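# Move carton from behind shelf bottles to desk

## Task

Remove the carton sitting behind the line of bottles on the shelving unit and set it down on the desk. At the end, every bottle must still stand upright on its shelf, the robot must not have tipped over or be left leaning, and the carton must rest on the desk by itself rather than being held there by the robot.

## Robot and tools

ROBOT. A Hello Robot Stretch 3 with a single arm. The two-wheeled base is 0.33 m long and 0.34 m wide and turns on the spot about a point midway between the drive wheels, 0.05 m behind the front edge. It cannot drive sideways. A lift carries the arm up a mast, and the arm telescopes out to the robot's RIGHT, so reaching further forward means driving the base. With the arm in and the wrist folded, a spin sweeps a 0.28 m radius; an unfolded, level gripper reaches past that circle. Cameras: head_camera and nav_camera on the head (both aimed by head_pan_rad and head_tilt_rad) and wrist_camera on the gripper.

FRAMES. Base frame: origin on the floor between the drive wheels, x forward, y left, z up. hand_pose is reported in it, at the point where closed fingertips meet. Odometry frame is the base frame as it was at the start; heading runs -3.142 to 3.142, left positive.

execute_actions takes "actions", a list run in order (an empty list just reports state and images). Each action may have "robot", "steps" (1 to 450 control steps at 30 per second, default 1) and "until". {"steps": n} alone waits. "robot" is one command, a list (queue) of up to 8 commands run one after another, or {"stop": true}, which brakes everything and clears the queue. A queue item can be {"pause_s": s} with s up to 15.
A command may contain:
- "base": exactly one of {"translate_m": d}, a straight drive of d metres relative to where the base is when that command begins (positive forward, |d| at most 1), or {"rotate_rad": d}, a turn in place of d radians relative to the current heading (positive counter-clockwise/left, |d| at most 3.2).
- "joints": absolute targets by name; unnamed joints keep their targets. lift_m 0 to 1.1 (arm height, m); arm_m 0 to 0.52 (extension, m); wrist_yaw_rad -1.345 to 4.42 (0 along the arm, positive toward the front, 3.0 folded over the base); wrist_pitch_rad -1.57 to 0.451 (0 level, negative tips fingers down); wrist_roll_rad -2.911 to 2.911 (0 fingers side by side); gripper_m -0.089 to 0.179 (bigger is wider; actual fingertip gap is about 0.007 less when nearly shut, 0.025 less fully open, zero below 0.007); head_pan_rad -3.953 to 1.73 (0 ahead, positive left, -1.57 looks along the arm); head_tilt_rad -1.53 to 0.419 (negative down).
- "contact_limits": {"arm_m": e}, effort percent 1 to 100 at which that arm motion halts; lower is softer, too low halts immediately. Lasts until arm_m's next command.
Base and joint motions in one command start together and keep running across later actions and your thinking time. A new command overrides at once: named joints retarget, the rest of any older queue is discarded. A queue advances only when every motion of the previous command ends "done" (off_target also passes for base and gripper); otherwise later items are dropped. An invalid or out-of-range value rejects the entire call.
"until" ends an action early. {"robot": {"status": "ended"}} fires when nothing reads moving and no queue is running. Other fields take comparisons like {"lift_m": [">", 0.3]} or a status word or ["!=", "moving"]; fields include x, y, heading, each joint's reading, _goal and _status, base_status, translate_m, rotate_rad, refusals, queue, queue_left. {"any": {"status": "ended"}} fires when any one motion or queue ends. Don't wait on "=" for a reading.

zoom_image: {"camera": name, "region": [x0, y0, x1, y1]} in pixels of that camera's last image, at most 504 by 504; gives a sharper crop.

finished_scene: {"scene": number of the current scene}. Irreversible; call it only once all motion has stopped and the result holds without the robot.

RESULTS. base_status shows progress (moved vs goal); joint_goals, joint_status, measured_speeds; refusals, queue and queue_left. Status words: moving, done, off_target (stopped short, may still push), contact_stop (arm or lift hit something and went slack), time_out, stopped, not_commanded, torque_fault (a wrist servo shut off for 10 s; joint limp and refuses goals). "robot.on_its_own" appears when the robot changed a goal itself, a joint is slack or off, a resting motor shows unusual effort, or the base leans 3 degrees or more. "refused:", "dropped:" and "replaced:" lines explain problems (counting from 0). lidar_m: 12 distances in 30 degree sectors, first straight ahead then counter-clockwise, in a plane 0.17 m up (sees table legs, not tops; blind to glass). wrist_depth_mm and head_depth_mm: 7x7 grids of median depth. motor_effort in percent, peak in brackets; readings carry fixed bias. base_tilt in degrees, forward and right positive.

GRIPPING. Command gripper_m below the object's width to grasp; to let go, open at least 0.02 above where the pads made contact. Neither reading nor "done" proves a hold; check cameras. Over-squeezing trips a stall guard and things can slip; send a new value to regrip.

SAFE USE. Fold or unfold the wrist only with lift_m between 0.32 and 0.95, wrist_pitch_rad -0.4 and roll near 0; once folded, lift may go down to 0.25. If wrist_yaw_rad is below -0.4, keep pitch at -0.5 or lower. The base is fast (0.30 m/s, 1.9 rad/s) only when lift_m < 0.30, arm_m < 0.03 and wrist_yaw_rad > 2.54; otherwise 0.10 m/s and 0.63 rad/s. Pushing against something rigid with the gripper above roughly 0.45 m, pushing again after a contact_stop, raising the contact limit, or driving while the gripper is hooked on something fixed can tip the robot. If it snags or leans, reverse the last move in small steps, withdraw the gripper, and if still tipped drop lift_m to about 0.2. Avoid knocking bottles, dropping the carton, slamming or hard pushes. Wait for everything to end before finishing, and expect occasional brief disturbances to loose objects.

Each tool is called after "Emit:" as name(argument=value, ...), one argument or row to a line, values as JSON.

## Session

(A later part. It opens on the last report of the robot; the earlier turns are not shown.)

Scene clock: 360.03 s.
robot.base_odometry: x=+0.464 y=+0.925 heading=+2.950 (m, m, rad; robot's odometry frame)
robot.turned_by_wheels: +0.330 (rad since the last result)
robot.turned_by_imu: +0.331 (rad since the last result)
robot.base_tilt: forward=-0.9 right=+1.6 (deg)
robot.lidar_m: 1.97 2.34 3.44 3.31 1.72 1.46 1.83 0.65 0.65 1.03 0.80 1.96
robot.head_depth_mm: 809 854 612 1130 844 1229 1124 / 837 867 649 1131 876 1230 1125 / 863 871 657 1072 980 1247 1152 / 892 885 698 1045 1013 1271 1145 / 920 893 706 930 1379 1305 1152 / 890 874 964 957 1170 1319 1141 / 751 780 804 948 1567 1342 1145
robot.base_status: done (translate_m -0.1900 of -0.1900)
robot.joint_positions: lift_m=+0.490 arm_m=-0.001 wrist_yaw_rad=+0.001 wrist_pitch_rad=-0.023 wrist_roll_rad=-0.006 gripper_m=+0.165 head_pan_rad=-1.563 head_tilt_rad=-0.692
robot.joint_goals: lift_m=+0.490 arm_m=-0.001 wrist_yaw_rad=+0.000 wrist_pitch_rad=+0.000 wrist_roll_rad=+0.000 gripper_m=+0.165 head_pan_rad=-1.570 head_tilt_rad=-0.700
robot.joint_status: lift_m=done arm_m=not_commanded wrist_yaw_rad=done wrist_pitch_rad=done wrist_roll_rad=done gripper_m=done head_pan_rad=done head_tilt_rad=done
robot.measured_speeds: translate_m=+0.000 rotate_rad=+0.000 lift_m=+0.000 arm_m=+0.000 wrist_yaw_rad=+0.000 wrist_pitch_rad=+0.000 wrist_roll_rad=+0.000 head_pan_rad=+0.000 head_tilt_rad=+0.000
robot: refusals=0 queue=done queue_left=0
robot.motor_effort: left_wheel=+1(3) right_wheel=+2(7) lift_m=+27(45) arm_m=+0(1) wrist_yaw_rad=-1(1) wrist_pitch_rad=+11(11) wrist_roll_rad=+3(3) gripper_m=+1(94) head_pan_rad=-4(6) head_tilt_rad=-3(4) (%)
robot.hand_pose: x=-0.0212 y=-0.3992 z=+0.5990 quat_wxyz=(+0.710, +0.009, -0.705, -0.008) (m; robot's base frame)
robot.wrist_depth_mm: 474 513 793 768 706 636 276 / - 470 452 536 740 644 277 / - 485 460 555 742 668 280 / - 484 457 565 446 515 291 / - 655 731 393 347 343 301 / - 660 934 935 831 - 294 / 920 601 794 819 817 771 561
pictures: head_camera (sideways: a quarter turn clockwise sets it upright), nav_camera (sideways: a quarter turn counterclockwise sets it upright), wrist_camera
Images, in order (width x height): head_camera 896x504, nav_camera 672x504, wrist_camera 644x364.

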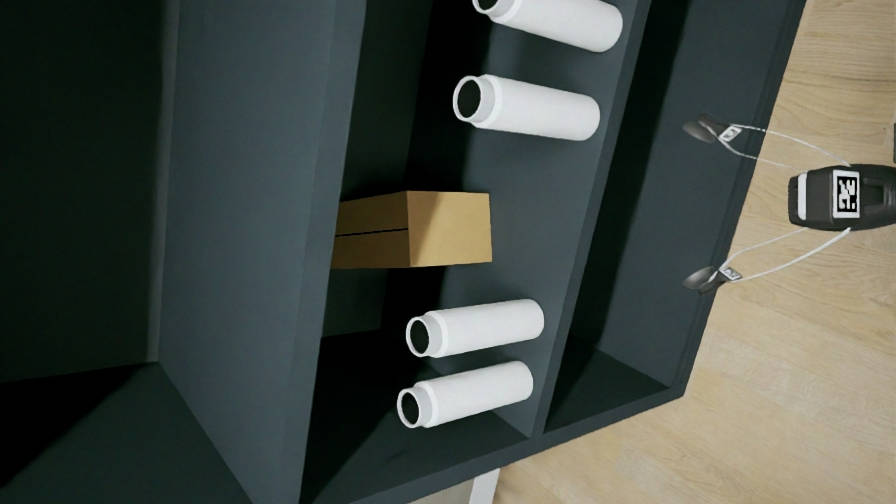

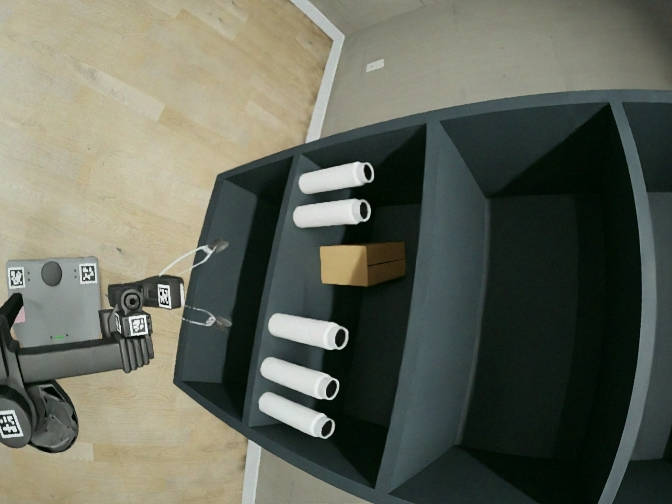

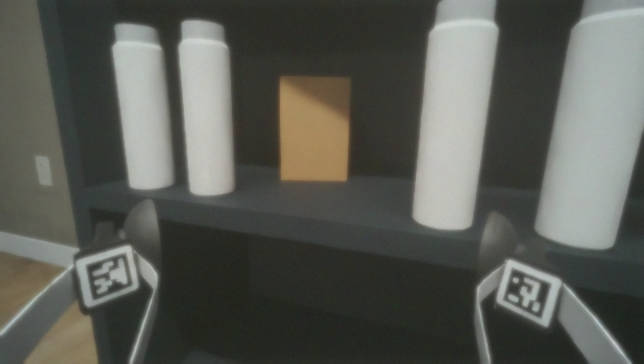

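Emit:
execute_actions(
  actions=[
    {"robot": {"base": {"translate_m": 0.005}, "joints": {"arm_m": 0.2}}, "steps": 200, "until": {"robot": {"status": "ended"}}},
  ],
)

Scene clock: 394.43 s.
robot.base_odometry: x=+0.459 y=+0.926 heading=+2.950 (m, m, rad; robot's odometry frame)
robot.turned_by_wheels: +0.000 (rad since the last result)
robot.turned_by_imu: -0.001 (rad since the last result)
robot.base_tilt: forward=-0.9 right=+1.6 (deg)
robot.lidar_m: 1.96 2.34 3.44 3.32 1.71 1.47 1.83 0.65 0.65 1.01 0.80 1.96
robot.head_depth_mm: 810 850 613 1128 851 1228 1124 / 837 861 649 1133 883 1256 1100 / 864 871 656 1069 978 - 1135 / 897 884 698 1044 1015 1271 1134 / 924 899 706 1051 1377 1297 1146 / 884 862 954 978 1170 1316 1142 / 744 772 799 940 1564 1345 1158
robot.base_status: done (translate_m +0.0050 of +0.0050)
robot.joint_positions: lift_m=+0.490 arm_m=+0.200 wrist_yaw_rad=+0.001 wrist_pitch_rad=-0.022 wrist_roll_rad=-0.006 gripper_m=+0.165 head_pan_rad=-1.563 head_tilt_rad=-0.692
robot.joint_goals: lift_m=+0.490 arm_m=+0.200 wrist_yaw_rad=+0.000 wrist_pitch_rad=+0.000 wrist_roll_rad=+0.000 gripper_m=+0.165 head_pan_rad=-1.570 head_tilt_rad=-0.700
robot.joint_status: lift_m=done arm_m=done wrist_yaw_rad=done wrist_pitch_rad=done wrist_roll_rad=done gripper_m=done head_pan_rad=done head_tilt_rad=done
robot.measured_speeds: translate_m=+0.000 rotate_rad=+0.000 lift_m=+0.000 arm_m=+0.000 wrist_yaw_rad=+0.000 wrist_pitch_rad=+0.000 wrist_roll_rad=+0.000 head_pan_rad=+0.000 head_tilt_rad=+0.000
robot: refusals=0 queue=done queue_left=0
robot.motor_effort: left_wheel=-1(3) right_wheel=+2(7) lift_m=+27(27) arm_m=+3(3) wrist_yaw_rad=-1(1) wrist_pitch_rad=+10(11) wrist_roll_rad=+3(3) gripper_m=+0(0) head_pan_rad=-5(5) head_tilt_rad=-4(3) (%)
robot.hand_pose: x=-0.0212 y=-0.6004 z=+0.5992 quat_wxyz=(+0.710, +0.009, -0.705, -0.008) (m; robot's base frame)
robot.wrist_depth_mm: 259 231 645 593 532 487 131 / 267 234 648 335 549 504 132 / 275 241 673 351 569 521 134 / 287 247 542 362 561 515 135 / 289 270 323 329 337 338 138 / 257 230 232 234 237 - 140 / 433 474 198 185 182 176 141
pictures: head_camera (sideways: a quarter turn clockwise sets it upright), nav_camera (sideways: a quarter turn counterclockwise sets it upright), wrist_camera
Images, in order (width x height): head_camera 896x504, nav_camera 672x504, wrist_camera 644x364.

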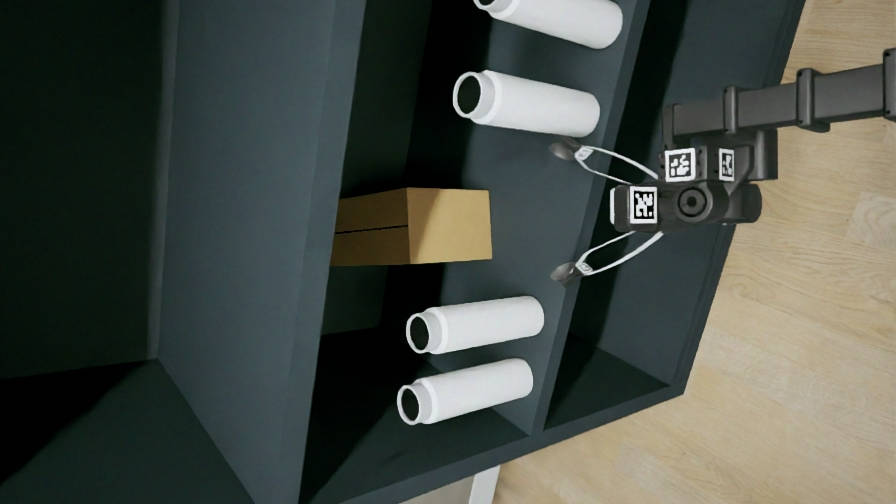

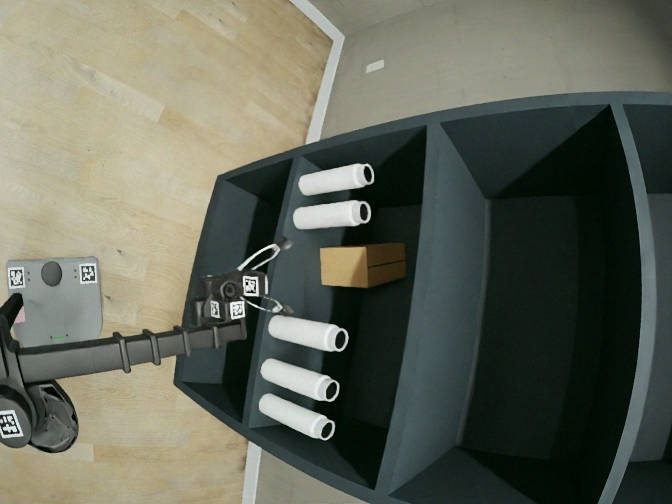

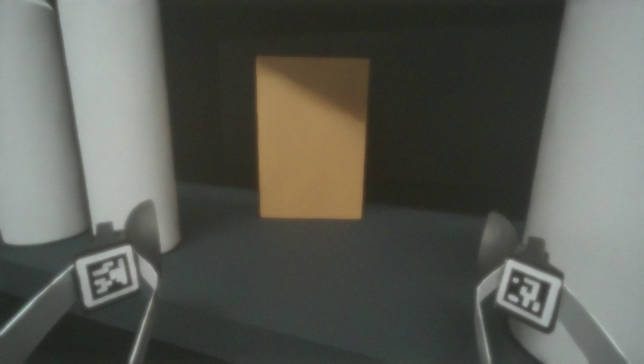

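Emit:
zoom_image(
  camera="head_camera",
  region=[380, 40, 700, 360],
)

Region (380, 40, 700, 360) of head_camera's 896x504 image, scaled by 1.575, with more detail than that image has.

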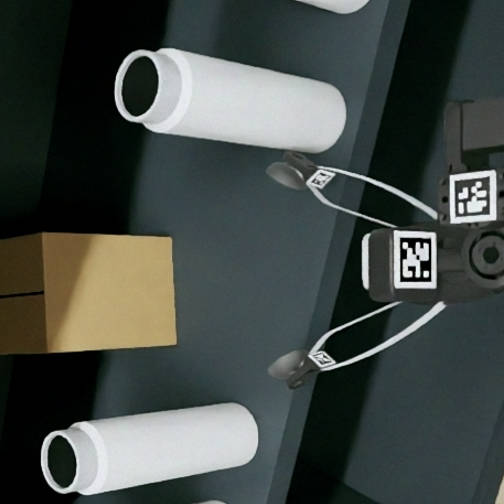

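Emit:
execute_actions(
  actions=[
    {"robot": [{"base": {"translate_m": 0.01}}, {"joints": {"arm_m": 0.31}}], "steps": 200, "until": {"robot": {"status": "ended"}}},
  ],
)

Scene clock: 477.03 s.
robot.base_odometry: x=+0.449 y=+0.927 heading=+2.950 (m, m, rad; robot's odometry frame)
robot.turned_by_wheels: +0.000 (rad since the last result)
robot.turned_by_imu: -0.001 (rad since the last result)
robot.base_tilt: forward=-0.8 right=+1.6 (deg)
robot.lidar_m: 1.95 2.33 3.42 3.30 1.73 1.47 1.84 0.65 0.67 1.00 0.80 1.94
robot.head_depth_mm: 814 850 612 1126 867 1225 1121 / 840 862 649 1134 873 1239 1129 / 867 875 657 1068 982 1231 1130 / 895 880 696 1047 1016 1272 1142 / 924 894 709 943 1375 1293 1140 / 869 855 934 961 1173 1311 1142 / 731 763 796 942 1611 1347 1153
robot.base_status: done (translate_m +0.0100 of +0.0100)
robot.joint_positions: lift_m=+0.490 arm_m=+0.310 wrist_yaw_rad=+0.001 wrist_pitch_rad=-0.022 wrist_roll_rad=-0.006 gripper_m=+0.165 head_pan_rad=-1.563 head_tilt_rad=-0.692
robot.joint_goals: lift_m=+0.490 arm_m=+0.310 wrist_yaw_rad=+0.000 wrist_pitch_rad=+0.000 wrist_roll_rad=+0.000 gripper_m=+0.165 head_pan_rad=-1.570 head_tilt_rad=-0.700
robot.joint_status: lift_m=done arm_m=done wrist_yaw_rad=done wrist_pitch_rad=done wrist_roll_rad=done gripper_m=done head_pan_rad=done head_tilt_rad=done
robot.measured_speeds: translate_m=+0.000 rotate_rad=+0.000 lift_m=+0.000 arm_m=+0.000 wrist_yaw_rad=+0.000 wrist_pitch_rad=+0.000 wrist_roll_rad=+0.000 head_pan_rad=+0.000 head_tilt_rad=+0.000
robot: refusals=0 queue=done queue_left=0
robot.motor_effort: left_wheel=+0(1) right_wheel=+3(7) lift_m=+27(27) arm_m=+3(5) wrist_yaw_rad=-1(0) wrist_pitch_rad=+10(10) wrist_roll_rad=+3(3) gripper_m=-1(0) head_pan_rad=-6(5) head_tilt_rad=-4(3) (%)
robot.hand_pose: x=-0.0212 y=-0.7104 z=+0.5992 quat_wxyz=(+0.710, +0.009, -0.705, -0.008) (m; robot's base frame)
robot.wrist_depth_mm: 151 432 521 463 437 410 386 / 151 438 535 231 447 424 389 / 151 448 543 239 461 436 403 / 153 434 431 250 470 449 410 / 154 322 297 259 310 368 342 / - 217 230 233 236 - 242 / 163 178 179 180 181 183 186
pictures: head_camera (sideways: a quarter turn clockwise sets it upright), nav_camera (sideways: a quarter turn counterclockwise sets it upright), wrist_camera
Images, in order (width x height): head_camera 896x504, nav_camera 672x504, wrist_camera 644x364.

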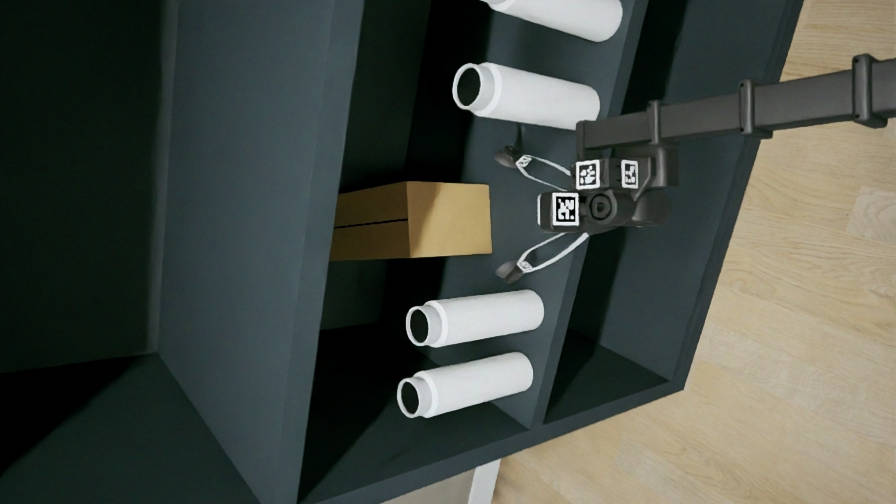

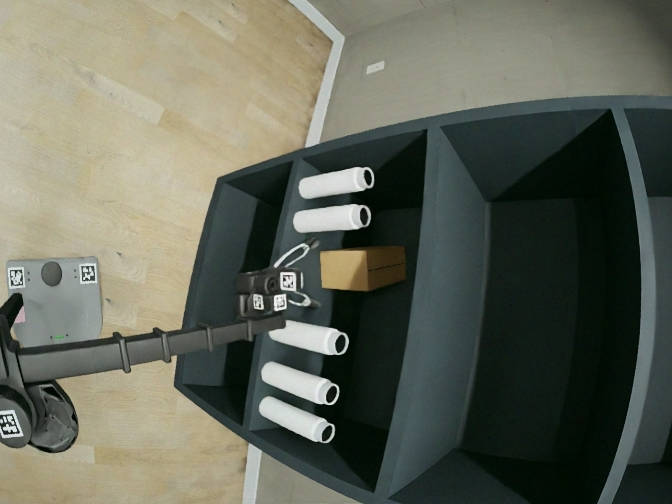

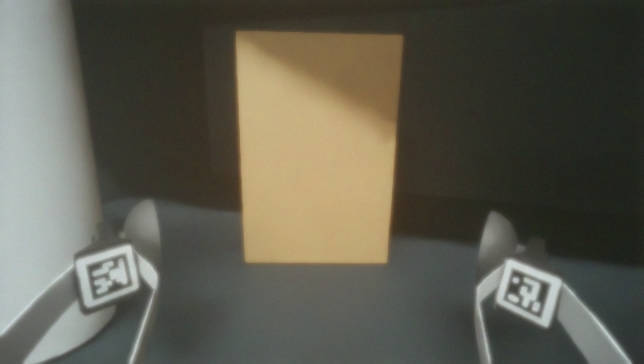

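Emit:
execute_actions(
  actions=[
    {"robot": {"joints": {"arm_m": 0.39}}, "steps": 200, "until": {"robot": {"status": "ended"}}},
  ],
)

Scene clock: 522.53 s.
robot.base_odometry: x=+0.449 y=+0.927 heading=+2.950 (m, m, rad; robot's odometry frame)
robot.turned_by_wheels: +0.000 (rad since the last result)
robot.turned_by_imu: -0.001 (rad since the last result)
robot.base_tilt: forward=-0.9 right=+1.6 (deg)
robot.lidar_m: 1.95 2.32 3.44 3.30 1.72 1.47 1.84 0.66 0.66 1.00 0.80 1.94
robot.head_depth_mm: 815 849 613 1128 865 1231 1127 / 836 860 648 1135 861 1265 1117 / 869 869 659 1064 1372 1244 1129 / 896 885 696 1047 1194 1269 1133 / 927 896 709 944 1376 1301 1144 / 868 856 936 958 1182 1303 1149 / 730 761 791 940 1607 1342 1149
robot.base_status: done (translate_m +0.0100 of +0.0100)
robot.joint_positions: lift_m=+0.490 arm_m=+0.390 wrist_yaw_rad=+0.001 wrist_pitch_rad=-0.022 wrist_roll_rad=-0.006 gripper_m=+0.165 head_pan_rad=-1.563 head_tilt_rad=-0.692
robot.joint_goals: lift_m=+0.490 arm_m=+0.390 wrist_yaw_rad=+0.000 wrist_pitch_rad=+0.000 wrist_roll_rad=+0.000 gripper_m=+0.165 head_pan_rad=-1.570 head_tilt_rad=-0.700
robot.joint_status: lift_m=done arm_m=done wrist_yaw_rad=done wrist_pitch_rad=done wrist_roll_rad=done gripper_m=done head_pan_rad=done head_tilt_rad=done
robot.measured_speeds: translate_m=+0.000 rotate_rad=+0.000 lift_m=+0.000 arm_m=+0.000 wrist_yaw_rad=+0.000 wrist_pitch_rad=+0.000 wrist_roll_rad=+0.000 head_pan_rad=+0.000 head_tilt_rad=+0.000
robot: refusals=0 queue=done queue_left=0
robot.motor_effort: left_wheel=-1(0) right_wheel=+3(2) lift_m=+27(27) arm_m=+4(3) wrist_yaw_rad=+0(1) wrist_pitch_rad=+11(10) wrist_roll_rad=+3(3) gripper_m=+0(0) head_pan_rad=-5(4) head_tilt_rad=-3(3) (%)
robot.hand_pose: x=-0.0212 y=-0.7904 z=+0.5992 quat_wxyz=(+0.710, +0.009, -0.705, -0.008) (m; robot's base frame)
robot.wrist_depth_mm: 317 400 148 148 150 347 323 / 320 412 153 153 156 354 332 / 325 416 159 160 162 371 340 / 333 418 165 165 170 381 355 / 314 353 172 173 177 368 345 / 239 217 180 180 184 - 241 / 176 178 178 179 181 183 185
pictures: head_camera (sideways: a quarter turn clockwise sets it upright), nav_camera (sideways: a quarter turn counterclockwise sets it upright), wrist_camera
Images, in order (width x height): head_camera 896x504, nav_camera 672x504, wrist_camera 644x364.

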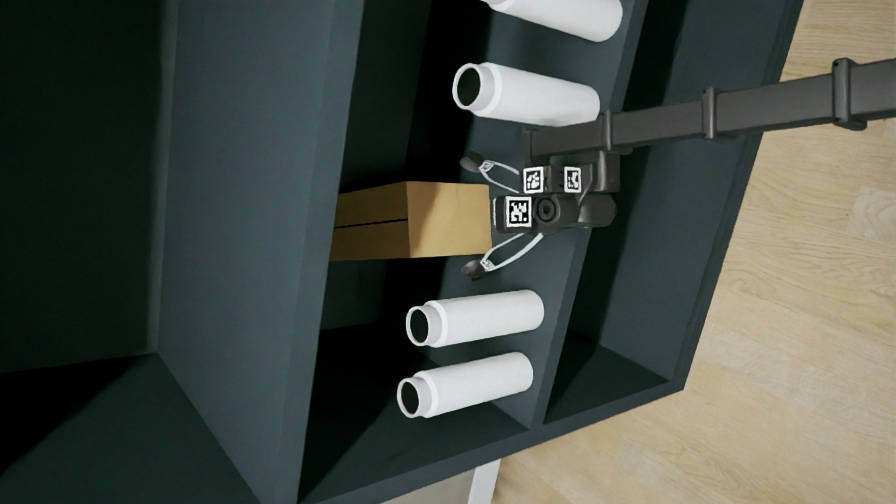

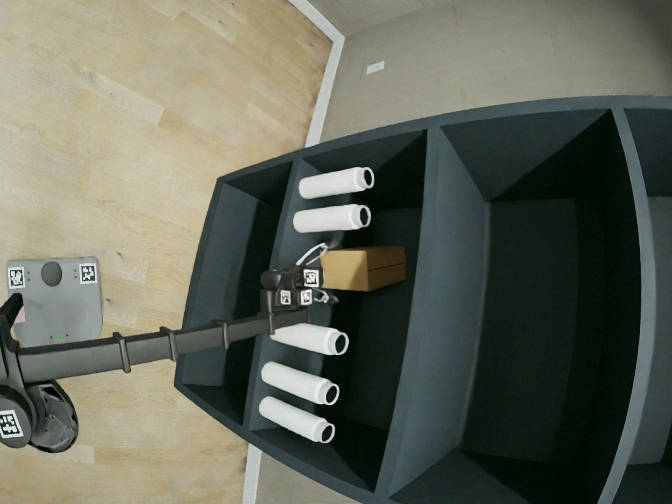

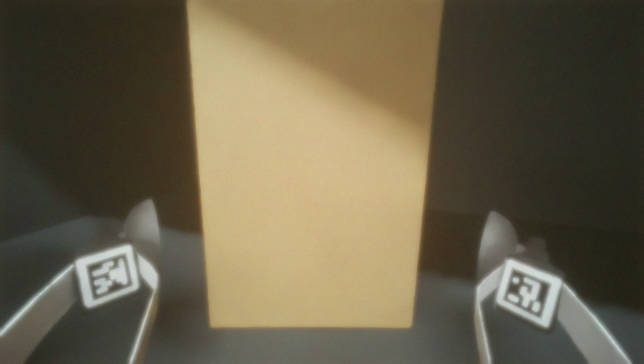

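Emit:
zoom_image(
  camera="head_camera",
  region=[400, 40, 680, 320],
)

Region (400, 40, 680, 320) of head_camera's 896x504 image, scaled by 1.800, with more detail than that image has.

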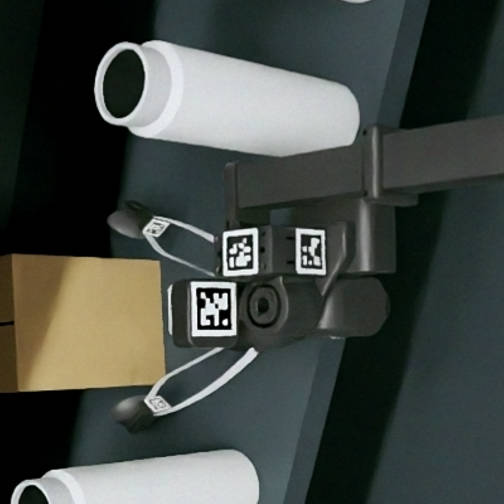

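Emit:
execute_actions(
  actions=[
    {"robot": {"joints": {"arm_m": 0.455}}, "steps": 200, "until": {"robot": {"status": "ended"}}},
  ],
)

Scene clock: 560.70 s.
robot.base_odometry: x=+0.449 y=+0.927 heading=+2.950 (m, m, rad; robot's odometry frame)
robot.turned_by_wheels: +0.000 (rad since the last result)
robot.turned_by_imu: -0.001 (rad since the last result)
robot.base_tilt: forward=-0.9 right=+1.6 (deg)
robot.lidar_m: 1.95 2.32 3.44 3.30 1.72 1.47 1.84 0.66 0.67 1.00 0.80 1.94
robot.head_depth_mm: 812 850 615 1130 868 1220 1125 / 835 862 649 1141 852 1237 1115 / 860 873 659 1100 1366 1235 1131 / 893 884 696 1045 1011 1278 1135 / 931 899 706 945 1385 1299 1141 / 866 853 938 956 1179 1316 1151 / 731 758 798 938 1599 1346 1153
robot.base_status: done (translate_m +0.0100 of +0.0100)
robot.joint_positions: lift_m=+0.490 arm_m=+0.455 wrist_yaw_rad=+0.001 wrist_pitch_rad=-0.022 wrist_roll_rad=-0.006 gripper_m=+0.165 head_pan_rad=-1.563 head_tilt_rad=-0.692
robot.joint_goals: lift_m=+0.490 arm_m=+0.455 wrist_yaw_rad=+0.000 wrist_pitch_rad=+0.000 wrist_roll_rad=+0.000 gripper_m=+0.165 head_pan_rad=-1.570 head_tilt_rad=-0.700
robot.joint_status: lift_m=done arm_m=done wrist_yaw_rad=done wrist_pitch_rad=done wrist_roll_rad=done gripper_m=done head_pan_rad=done head_tilt_rad=done
robot.measured_speeds: translate_m=+0.000 rotate_rad=+0.000 lift_m=+0.000 arm_m=+0.000 wrist_yaw_rad=+0.000 wrist_pitch_rad=+0.000 wrist_roll_rad=+0.000 head_pan_rad=+0.000 head_tilt_rad=+0.000
robot: refusals=0 queue=done queue_left=0
robot.motor_effort: left_wheel=+0(0) right_wheel=+2(3) lift_m=+27(27) arm_m=+4(3) wrist_yaw_rad=+0(1) wrist_pitch_rad=+10(10) wrist_roll_rad=+3(4) gripper_m=+0(0) head_pan_rad=-5(6) head_tilt_rad=-3(3) (%)
robot.hand_pose: x=-0.0212 y=-0.8553 z=+0.5992 quat_wxyz=(+0.710, +0.009, -0.705, -0.008) (m; robot's base frame)
robot.wrist_depth_mm: 305 100 99 100 99 288 275 / 308 105 104 103 103 296 285 / 311 109 107 107 107 306 292 / 312 352 111 111 111 317 297 / 301 116 116 116 116 326 303 / 238 123 121 121 121 - 241 / 176 169 127 126 126 182 184
pictures: head_camera (sideways: a quarter turn clockwise sets it upright), nav_camera (sideways: a quarter turn counterclockwise sets it upright), wrist_camera
Images, in order (width x height): head_camera 896x504, nav_camera 672x504, wrist_camera 644x364.

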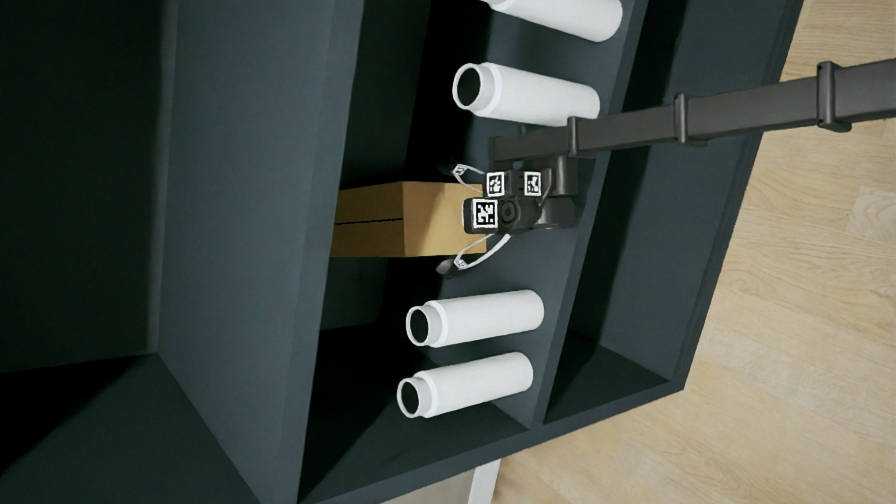

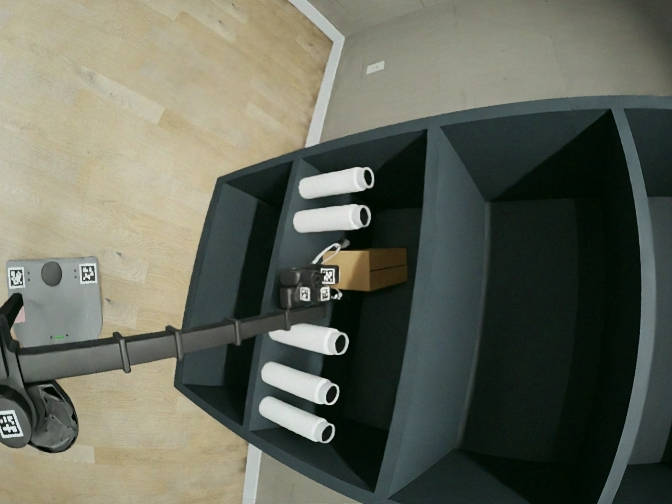

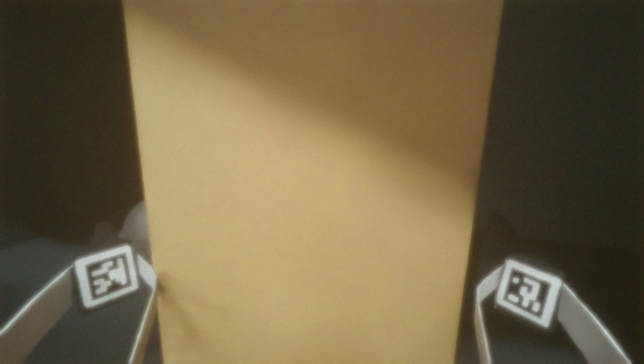

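Emit:
execute_actions(
  actions=[
    {"robot": {"joints": {"gripper_m": 0.08}}, "steps": 90, "until": {"robot": {"status": "ended"}}},
  ],
)

Scene clock: 618.87 s.
robot.base_odometry: x=+0.449 y=+0.927 heading=+2.950 (m, m, rad; robot's odometry frame)
robot.turned_by_wheels: +0.000 (rad since the last result)
robot.turned_by_imu: -0.001 (rad since the last result)
robot.base_tilt: forward=-0.9 right=+1.6 (deg)
robot.lidar_m: 1.95 2.32 3.42 3.30 1.72 1.48 1.84 0.66 0.66 1.00 0.79 1.95
robot.head_depth_mm: 813 851 615 1131 868 1230 1126 / 834 864 651 1136 853 1237 1120 / 866 876 659 1101 1367 1246 1131 / 895 884 698 1044 1015 1272 1136 / 931 902 705 941 1376 1298 1141 / 866 854 937 955 1179 1311 1145 / 728 763 796 943 1601 1336 1148
robot.base_status: done (translate_m +0.0100 of +0.0100)
robot.joint_positions: lift_m=+0.490 arm_m=+0.454 wrist_yaw_rad=+0.011 wrist_pitch_rad=-0.025 wrist_roll_rad=-0.006 gripper_m=+0.081 head_pan_rad=-1.563 head_tilt_rad=-0.692
robot.joint_goals: lift_m=+0.490 arm_m=+0.455 wrist_yaw_rad=+0.000 wrist_pitch_rad=+0.000 wrist_roll_rad=+0.000 gripper_m=+0.080 head_pan_rad=-1.570 head_tilt_rad=-0.700
robot.joint_status: lift_m=done arm_m=done wrist_yaw_rad=done wrist_pitch_rad=done wrist_roll_rad=done gripper_m=done head_pan_rad=done head_tilt_rad=done
robot.measured_speeds: translate_m=+0.000 rotate_rad=+0.000 lift_m=+0.000 arm_m=+0.000 wrist_yaw_rad=+0.000 wrist_pitch_rad=+0.000 wrist_roll_rad=+0.000 head_pan_rad=+0.000 head_tilt_rad=+0.000
robot: refusals=0 queue=done queue_left=0
robot.motor_effort: left_wheel=+2(0) right_wheel=-4(4) lift_m=+27(27) arm_m=+11(10) wrist_yaw_rad=-8(8) wrist_pitch_rad=+11(12) wrist_roll_rad=+3(3) gripper_m=-29(98) head_pan_rad=-6(5) head_tilt_rad=-3(3) (%)
robot.hand_pose: x=-0.0187 y=-0.8549 z=+0.5986 quat_wxyz=(+0.710, +0.013, -0.705, -0.005) (m; robot's base frame)
robot.wrist_depth_mm: 301 105 103 102 101 287 275 / 305 335 107 106 105 296 282 / 311 343 111 110 109 308 288 / 310 363 115 115 113 321 297 / 295 123 120 119 118 322 300 / 238 128 125 124 123 - 239 / 168 176 131 130 128 182 186
pictures: head_camera (sideways: a quarter turn clockwise sets it upright), nav_camera (sideways: a quarter turn counterclockwise sets it upright), wrist_camera
Images, in order (width x height): head_camera 896x504, nav_camera 672x504, wrist_camera 644x364.

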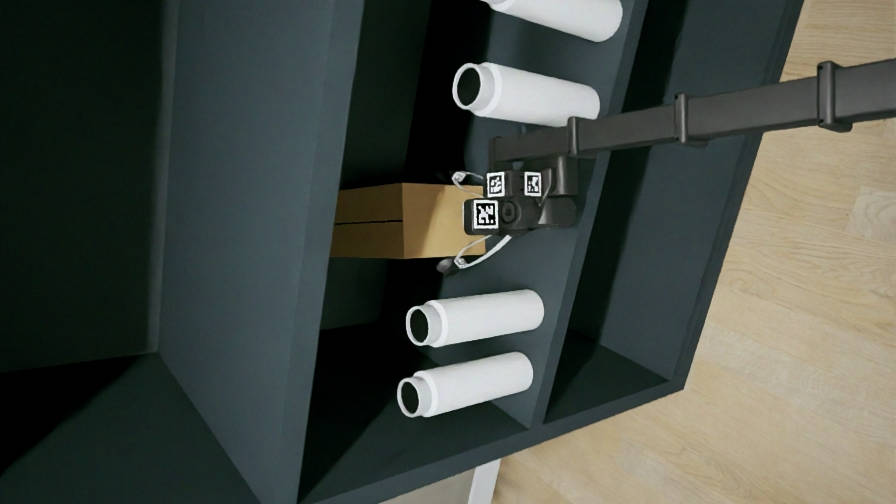

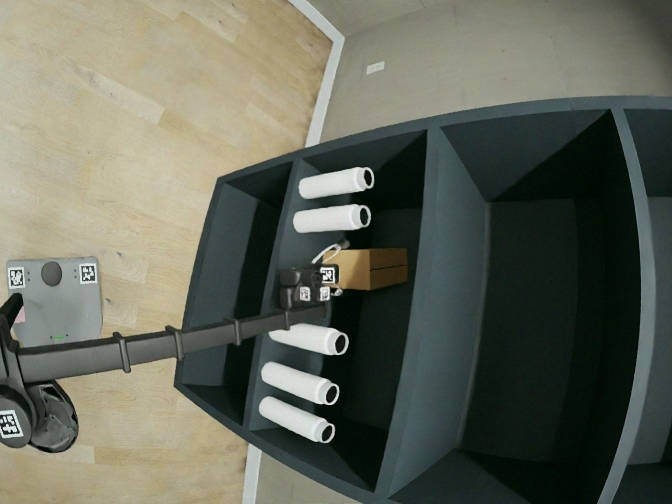

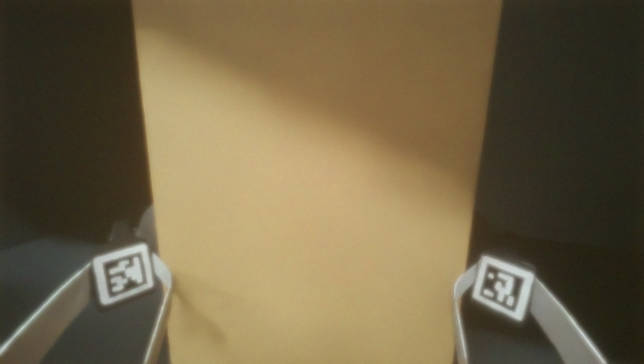

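Emit:
execute_actions(
  actions=[
    {"robot": {"joints": {"lift_m": 0.515}}, "steps": 90, "until": {"robot": {"status": "ended"}}},
    {"steps": 15},
  ],
)

Scene clock: 635.00 s.
robot.base_odometry: x=+0.449 y=+0.927 heading=+2.950 (m, m, rad; robot's odometry frame)
robot.turned_by_wheels: +0.000 (rad since the last result)
robot.turned_by_imu: -0.001 (rad since the last result)
robot.base_tilt: forward=-0.9 right=+1.6 (deg)
robot.lidar_m: 1.95 2.32 3.42 3.30 1.72 1.48 1.84 0.66 0.66 1.00 0.79 1.94
robot.head_depth_mm: 809 852 615 1127 871 1226 1125 / 838 863 650 1131 849 1220 1106 / 865 873 656 1108 1365 1246 1132 / 895 882 697 1050 1014 1273 1135 / 929 896 705 941 1377 1301 1137 / 868 855 931 955 1174 1308 1148 / 729 762 795 945 1608 1337 1153
robot.base_status: done (translate_m +0.0100 of +0.0100)
robot.joint_positions: lift_m=+0.515 arm_m=+0.454 wrist_yaw_rad=+0.019 wrist_pitch_rad=-0.074 wrist_roll_rad=-0.004 gripper_m=+0.094 head_pan_rad=-1.563 head_tilt_rad=-0.692
robot.joint_goals: lift_m=+0.515 arm_m=+0.455 wrist_yaw_rad=+0.000 wrist_pitch_rad=+0.000 wrist_roll_rad=+0.000 gripper_m=+0.093 head_pan_rad=-1.570 head_tilt_rad=-0.700
robot.joint_status: lift_m=done arm_m=done wrist_yaw_rad=done wrist_pitch_rad=done wrist_roll_rad=done gripper_m=done head_pan_rad=done head_tilt_rad=done
robot.measured_speeds: translate_m=+0.000 rotate_rad=+0.000 lift_m=+0.000 arm_m=+0.000 wrist_yaw_rad=+0.000 wrist_pitch_rad=+0.000 wrist_roll_rad=+0.000 head_pan_rad=+0.000 head_tilt_rad=+0.000
robot: refusals=0 queue=done queue_left=0
robot.on_its_own: gripper_m is held at +0.093, not at your +0.080, by its stall guard, which is not easing now; wrist_yaw_rad is at rest, and its effort (-14) is outside its rest range (-12 to +12); wrist_pitch_rad is at rest, and its effort (+34) is outside its rest range (-20 to +32)
robot.motor_effort: left_wheel=+4(4) right_wheel=-8(8) lift_m=+49(51) arm_m=+10(10) wrist_yaw_rad=-14(14) wrist_pitch_rad=+34(36) wrist_roll_rad=+3(4) gripper_m=-23(28) head_pan_rad=-5(5) head_tilt_rad=-3(3) (%)
robot.hand_pose: x=-0.0167 y=-0.8530 z=+0.6103 quat_wxyz=(+0.709, +0.033, -0.704, -0.020) (m; robot's base frame)
robot.wrist_depth_mm: 296 105 102 101 99 284 269 / 296 110 107 105 104 295 277 / 306 343 112 110 108 307 288 / 311 350 117 115 113 322 301 / 298 215 123 121 119 329 304 / 251 216 129 128 125 - 249 / 182 184 137 134 132 192 199
pictures: head_camera (sideways: a quarter turn clockwise sets it upright), nav_camera (sideways: a quarter turn counterclockwise sets it upright), wrist_camera
Images, in order (width x height): head_camera 896x504, nav_camera 672x504, wrist_camera 644x364.

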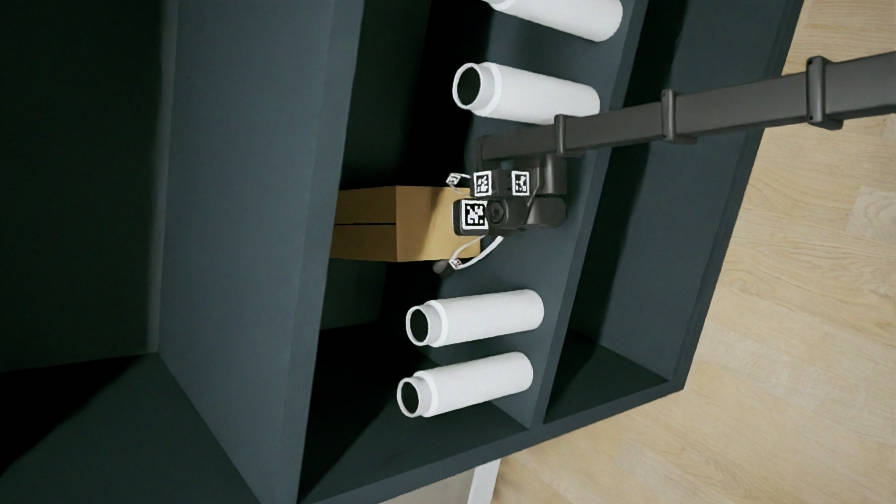

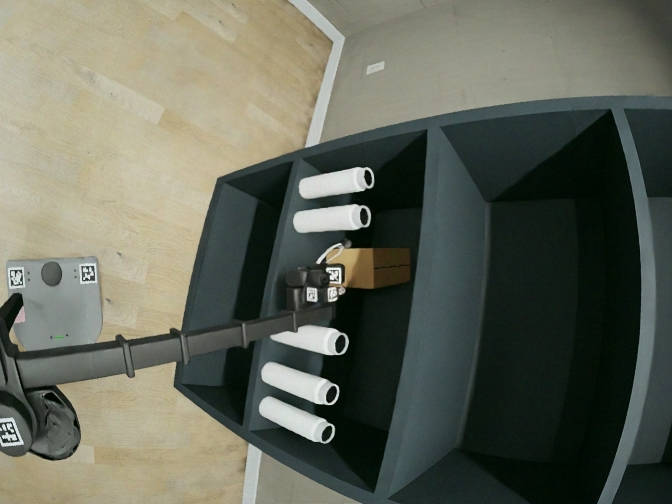

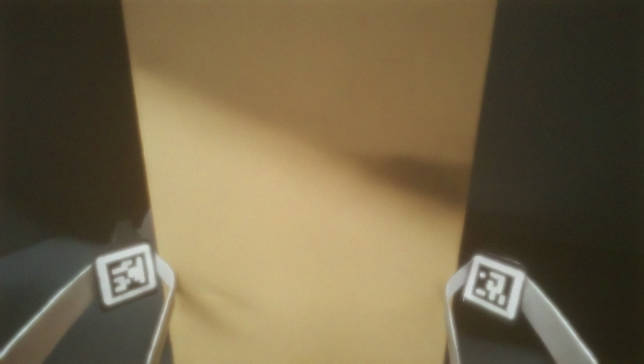

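Emit:
execute_actions(
  actions=[
    {"robot": {"joints": {"lift_m": 0.497}}, "steps": 90, "until": {"robot": {"status": "ended"}}},
    {"steps": 10},
  ],
)

Scene clock: 670.47 s.
robot.base_odometry: x=+0.449 y=+0.927 heading=+2.950 (m, m, rad; robot's odometry frame)
robot.turned_by_wheels: +0.000 (rad since the last result)
robot.turned_by_imu: -0.001 (rad since the last result)
robot.base_tilt: forward=-0.9 right=+1.5 (deg)
robot.lidar_m: 1.95 2.33 3.42 3.31 1.72 1.48 1.84 0.66 0.67 1.00 0.80 1.95
robot.head_depth_mm: 818 856 614 1133 864 1230 1128 / 839 864 651 1139 851 1239 1116 / 866 875 660 1106 1369 1237 1138 / 896 887 697 1045 1018 1266 1132 / 927 900 710 942 1386 1304 1141 / 865 856 934 954 1176 1305 1147 / 729 763 795 940 1598 1346 1144
robot.base_status: done (translate_m +0.0100 of +0.0100)
robot.joint_positions: lift_m=+0.497 arm_m=+0.454 wrist_yaw_rad=+0.018 wrist_pitch_rad=-0.025 wrist_roll_rad=-0.005 gripper_m=+0.094 head_pan_rad=-1.563 head_tilt_rad=-0.692
robot.joint_goals: lift_m=+0.497 arm_m=+0.455 wrist_yaw_rad=+0.000 wrist_pitch_rad=+0.000 wrist_roll_rad=+0.000 gripper_m=+0.093 head_pan_rad=-1.570 head_tilt_rad=-0.700
robot.joint_status: lift_m=done arm_m=done wrist_yaw_rad=done wrist_pitch_rad=done wrist_roll_rad=done gripper_m=done head_pan_rad=done head_tilt_rad=done
robot.measured_speeds: translate_m=+0.000 rotate_rad=+0.000 lift_m=+0.000 arm_m=+0.000 wrist_yaw_rad=+0.000 wrist_pitch_rad=+0.000 wrist_roll_rad=+0.000 head_pan_rad=+0.000 head_tilt_rad=+0.000
robot: refusals=0 queue=done queue_left=0
robot.on_its_own: gripper_m is held at +0.093, not at your +0.080, by its stall guard, which is not easing now; arm_m is at rest, and its effort (+20) is outside its rest range (-14 to +14); wrist_yaw_rad is at rest, and its effort (-14) is outside its rest range (-12 to +12)
robot.motor_effort: left_wheel=+5(5) right_wheel=-11(11) lift_m=+23(48) arm_m=+20(20) wrist_yaw_rad=-14(14) wrist_pitch_rad=+12(35) wrist_roll_rad=+3(2) gripper_m=-23(23) head_pan_rad=-5(5) head_tilt_rad=-3(3) (%)
robot.hand_pose: x=-0.0168 y=-0.8542 z=+0.6056 quat_wxyz=(+0.709, +0.016, -0.705, -0.003) (m; robot's base frame)
robot.wrist_depth_mm: 299 108 105 103 102 291 275 / 302 113 109 107 105 299 282 / 307 341 113 112 110 312 289 / 310 351 118 117 114 316 301 / 301 220 124 121 119 329 306 / 256 215 129 126 124 - 253 / 180 180 135 133 130 193 195
pictures: head_camera (sideways: a quarter turn clockwise sets it upright), nav_camera (sideways: a quarter turn counterclockwise sets it upright), wrist_camera
Images, in order (width x height): head_camera 896x504, nav_camera 672x504, wrist_camera 644x364.

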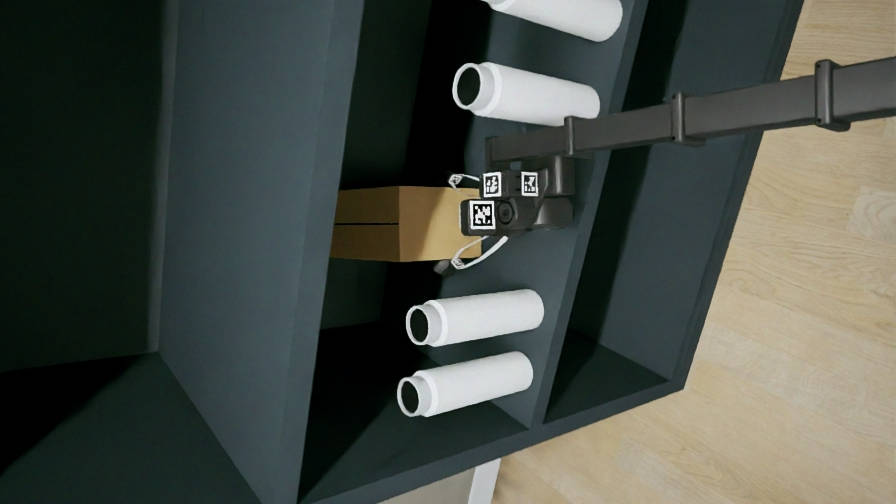

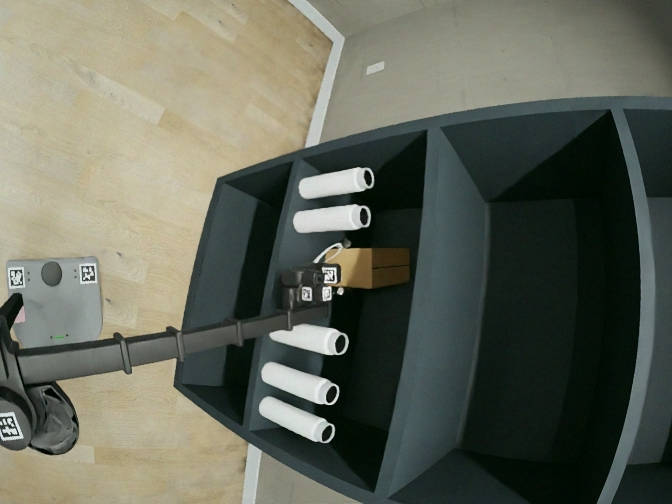

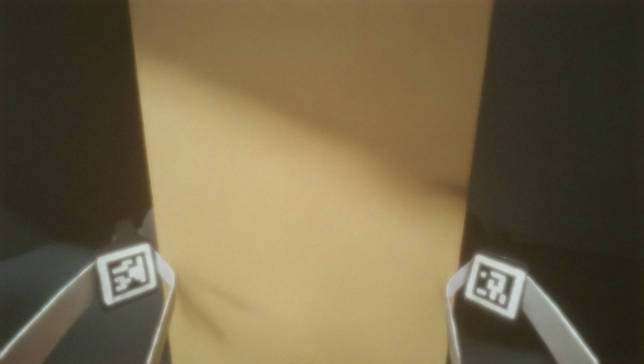

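Emit:
zoom_image(
  camera="head_camera",
  region=[400, 150, 560, 310],
)

Region (400, 150, 560, 310) of head_camera's 896x504 image, scaled by 3.150, with more detail than that image has.

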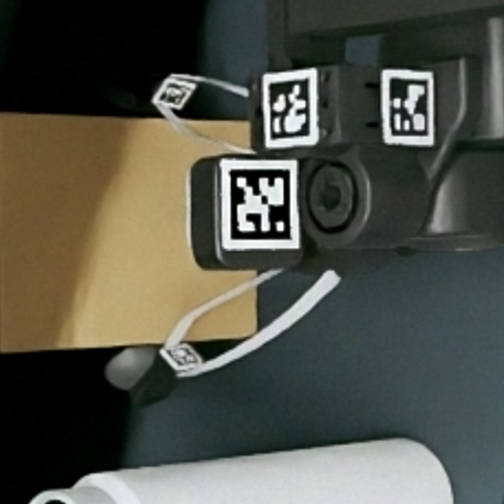

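Emit:
execute_actions(
  actions=[
    {"robot": [{"joints": {"gripper_m": 0.165}}, {"joints": {"arm_m": 0.44, "lift_m": 0.51}}], "steps": 120, "until": {"robot": {"status": "ended"}}},
    {"steps": 10},
  ],
)

Scene clock: 792.83 s.
robot.base_odometry: x=+0.449 y=+0.927 heading=+2.950 (m, m, rad; robot's odometry frame)
robot.turned_by_wheels: +0.000 (rad since the last result)
robot.turned_by_imu: -0.002 (rad since the last result)
robot.base_tilt: forward=-0.9 right=+1.6 (deg)
robot.lidar_m: 1.95 2.32 3.43 3.30 1.72 1.48 1.85 0.66 0.66 1.00 0.79 1.94
robot.head_depth_mm: 811 854 614 1124 862 1227 1119 / 841 858 648 1133 850 1227 1107 / 865 873 660 1102 1373 1241 1133 / 895 879 696 1046 1017 1269 1140 / 927 895 706 942 1376 1299 1143 / 866 851 932 956 1168 1301 1155 / 731 761 798 937 1605 1344 1152
robot.base_status: done (translate_m +0.0100 of +0.0100)
robot.joint_positions: lift_m=+0.510 arm_m=+0.440 wrist_yaw_rad=+0.002 wrist_pitch_rad=-0.023 wrist_roll_rad=-0.004 gripper_m=+0.165 head_pan_rad=-1.563 head_tilt_rad=-0.692
robot.joint_goals: lift_m=+0.510 arm_m=+0.440 wrist_yaw_rad=+0.000 wrist_pitch_rad=+0.000 wrist_roll_rad=+0.000 gripper_m=+0.165 head_pan_rad=-1.570 head_tilt_rad=-0.700
robot.joint_status: lift_m=done arm_m=done wrist_yaw_rad=done wrist_pitch_rad=done wrist_roll_rad=done gripper_m=done head_pan_rad=done head_tilt_rad=done
robot.measured_speeds: translate_m=+0.000 rotate_rad=+0.000 lift_m=+0.000 arm_m=+0.000 wrist_yaw_rad=+0.000 wrist_pitch_rad=+0.000 wrist_roll_rad=+0.000 head_pan_rad=+0.000 head_tilt_rad=+0.000
robot: refusals=0 queue=done queue_left=0
robot.motor_effort: left_wheel=+0(6) right_wheel=+1(11) lift_m=+45(47) arm_m=-5(20) wrist_yaw_rad=-1(18) wrist_pitch_rad=+11(13) wrist_roll_rad=+2(3) gripper_m=+0(94) head_pan_rad=-5(5) head_tilt_rad=-3(3) (%)
robot.hand_pose: x=-0.0209 y=-0.8408 z=+0.6184 quat_wxyz=(+0.709, +0.009, -0.705, -0.008) (m; robot's base frame)
robot.wrist_depth_mm: 308 356 116 115 113 303 285 / 311 351 120 118 117 316 292 / 307 364 124 122 121 327 300 / 316 374 129 127 127 335 311 / 314 316 135 133 131 344 320 / 276 236 140 138 137 - 276 / 198 203 147 144 144 211 212
pictures: head_camera (sideways: a quarter turn clockwise sets it upright), nav_camera (sideways: a quarter turn counterclockwise sets it upright), wrist_camera
Images, in order (width x height): head_camera 896x504, nav_camera 672x504, wrist_camera 644x364.

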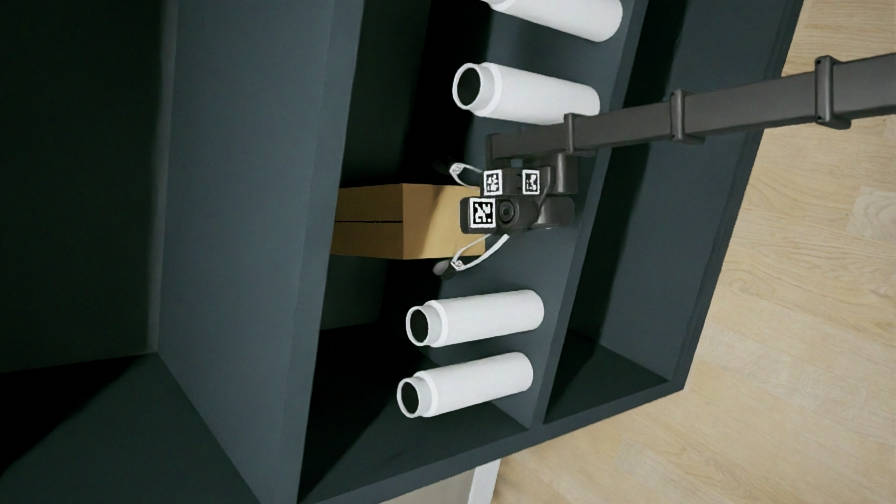

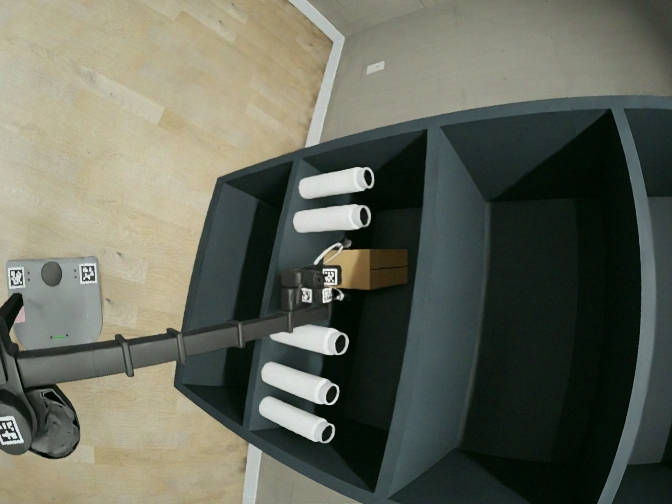

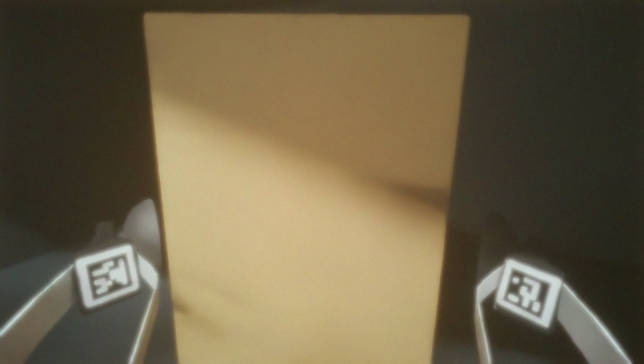

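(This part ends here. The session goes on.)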